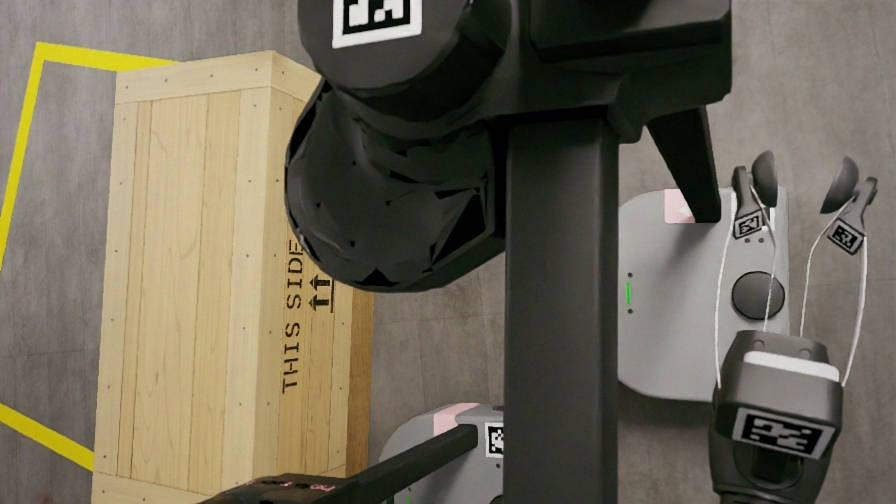

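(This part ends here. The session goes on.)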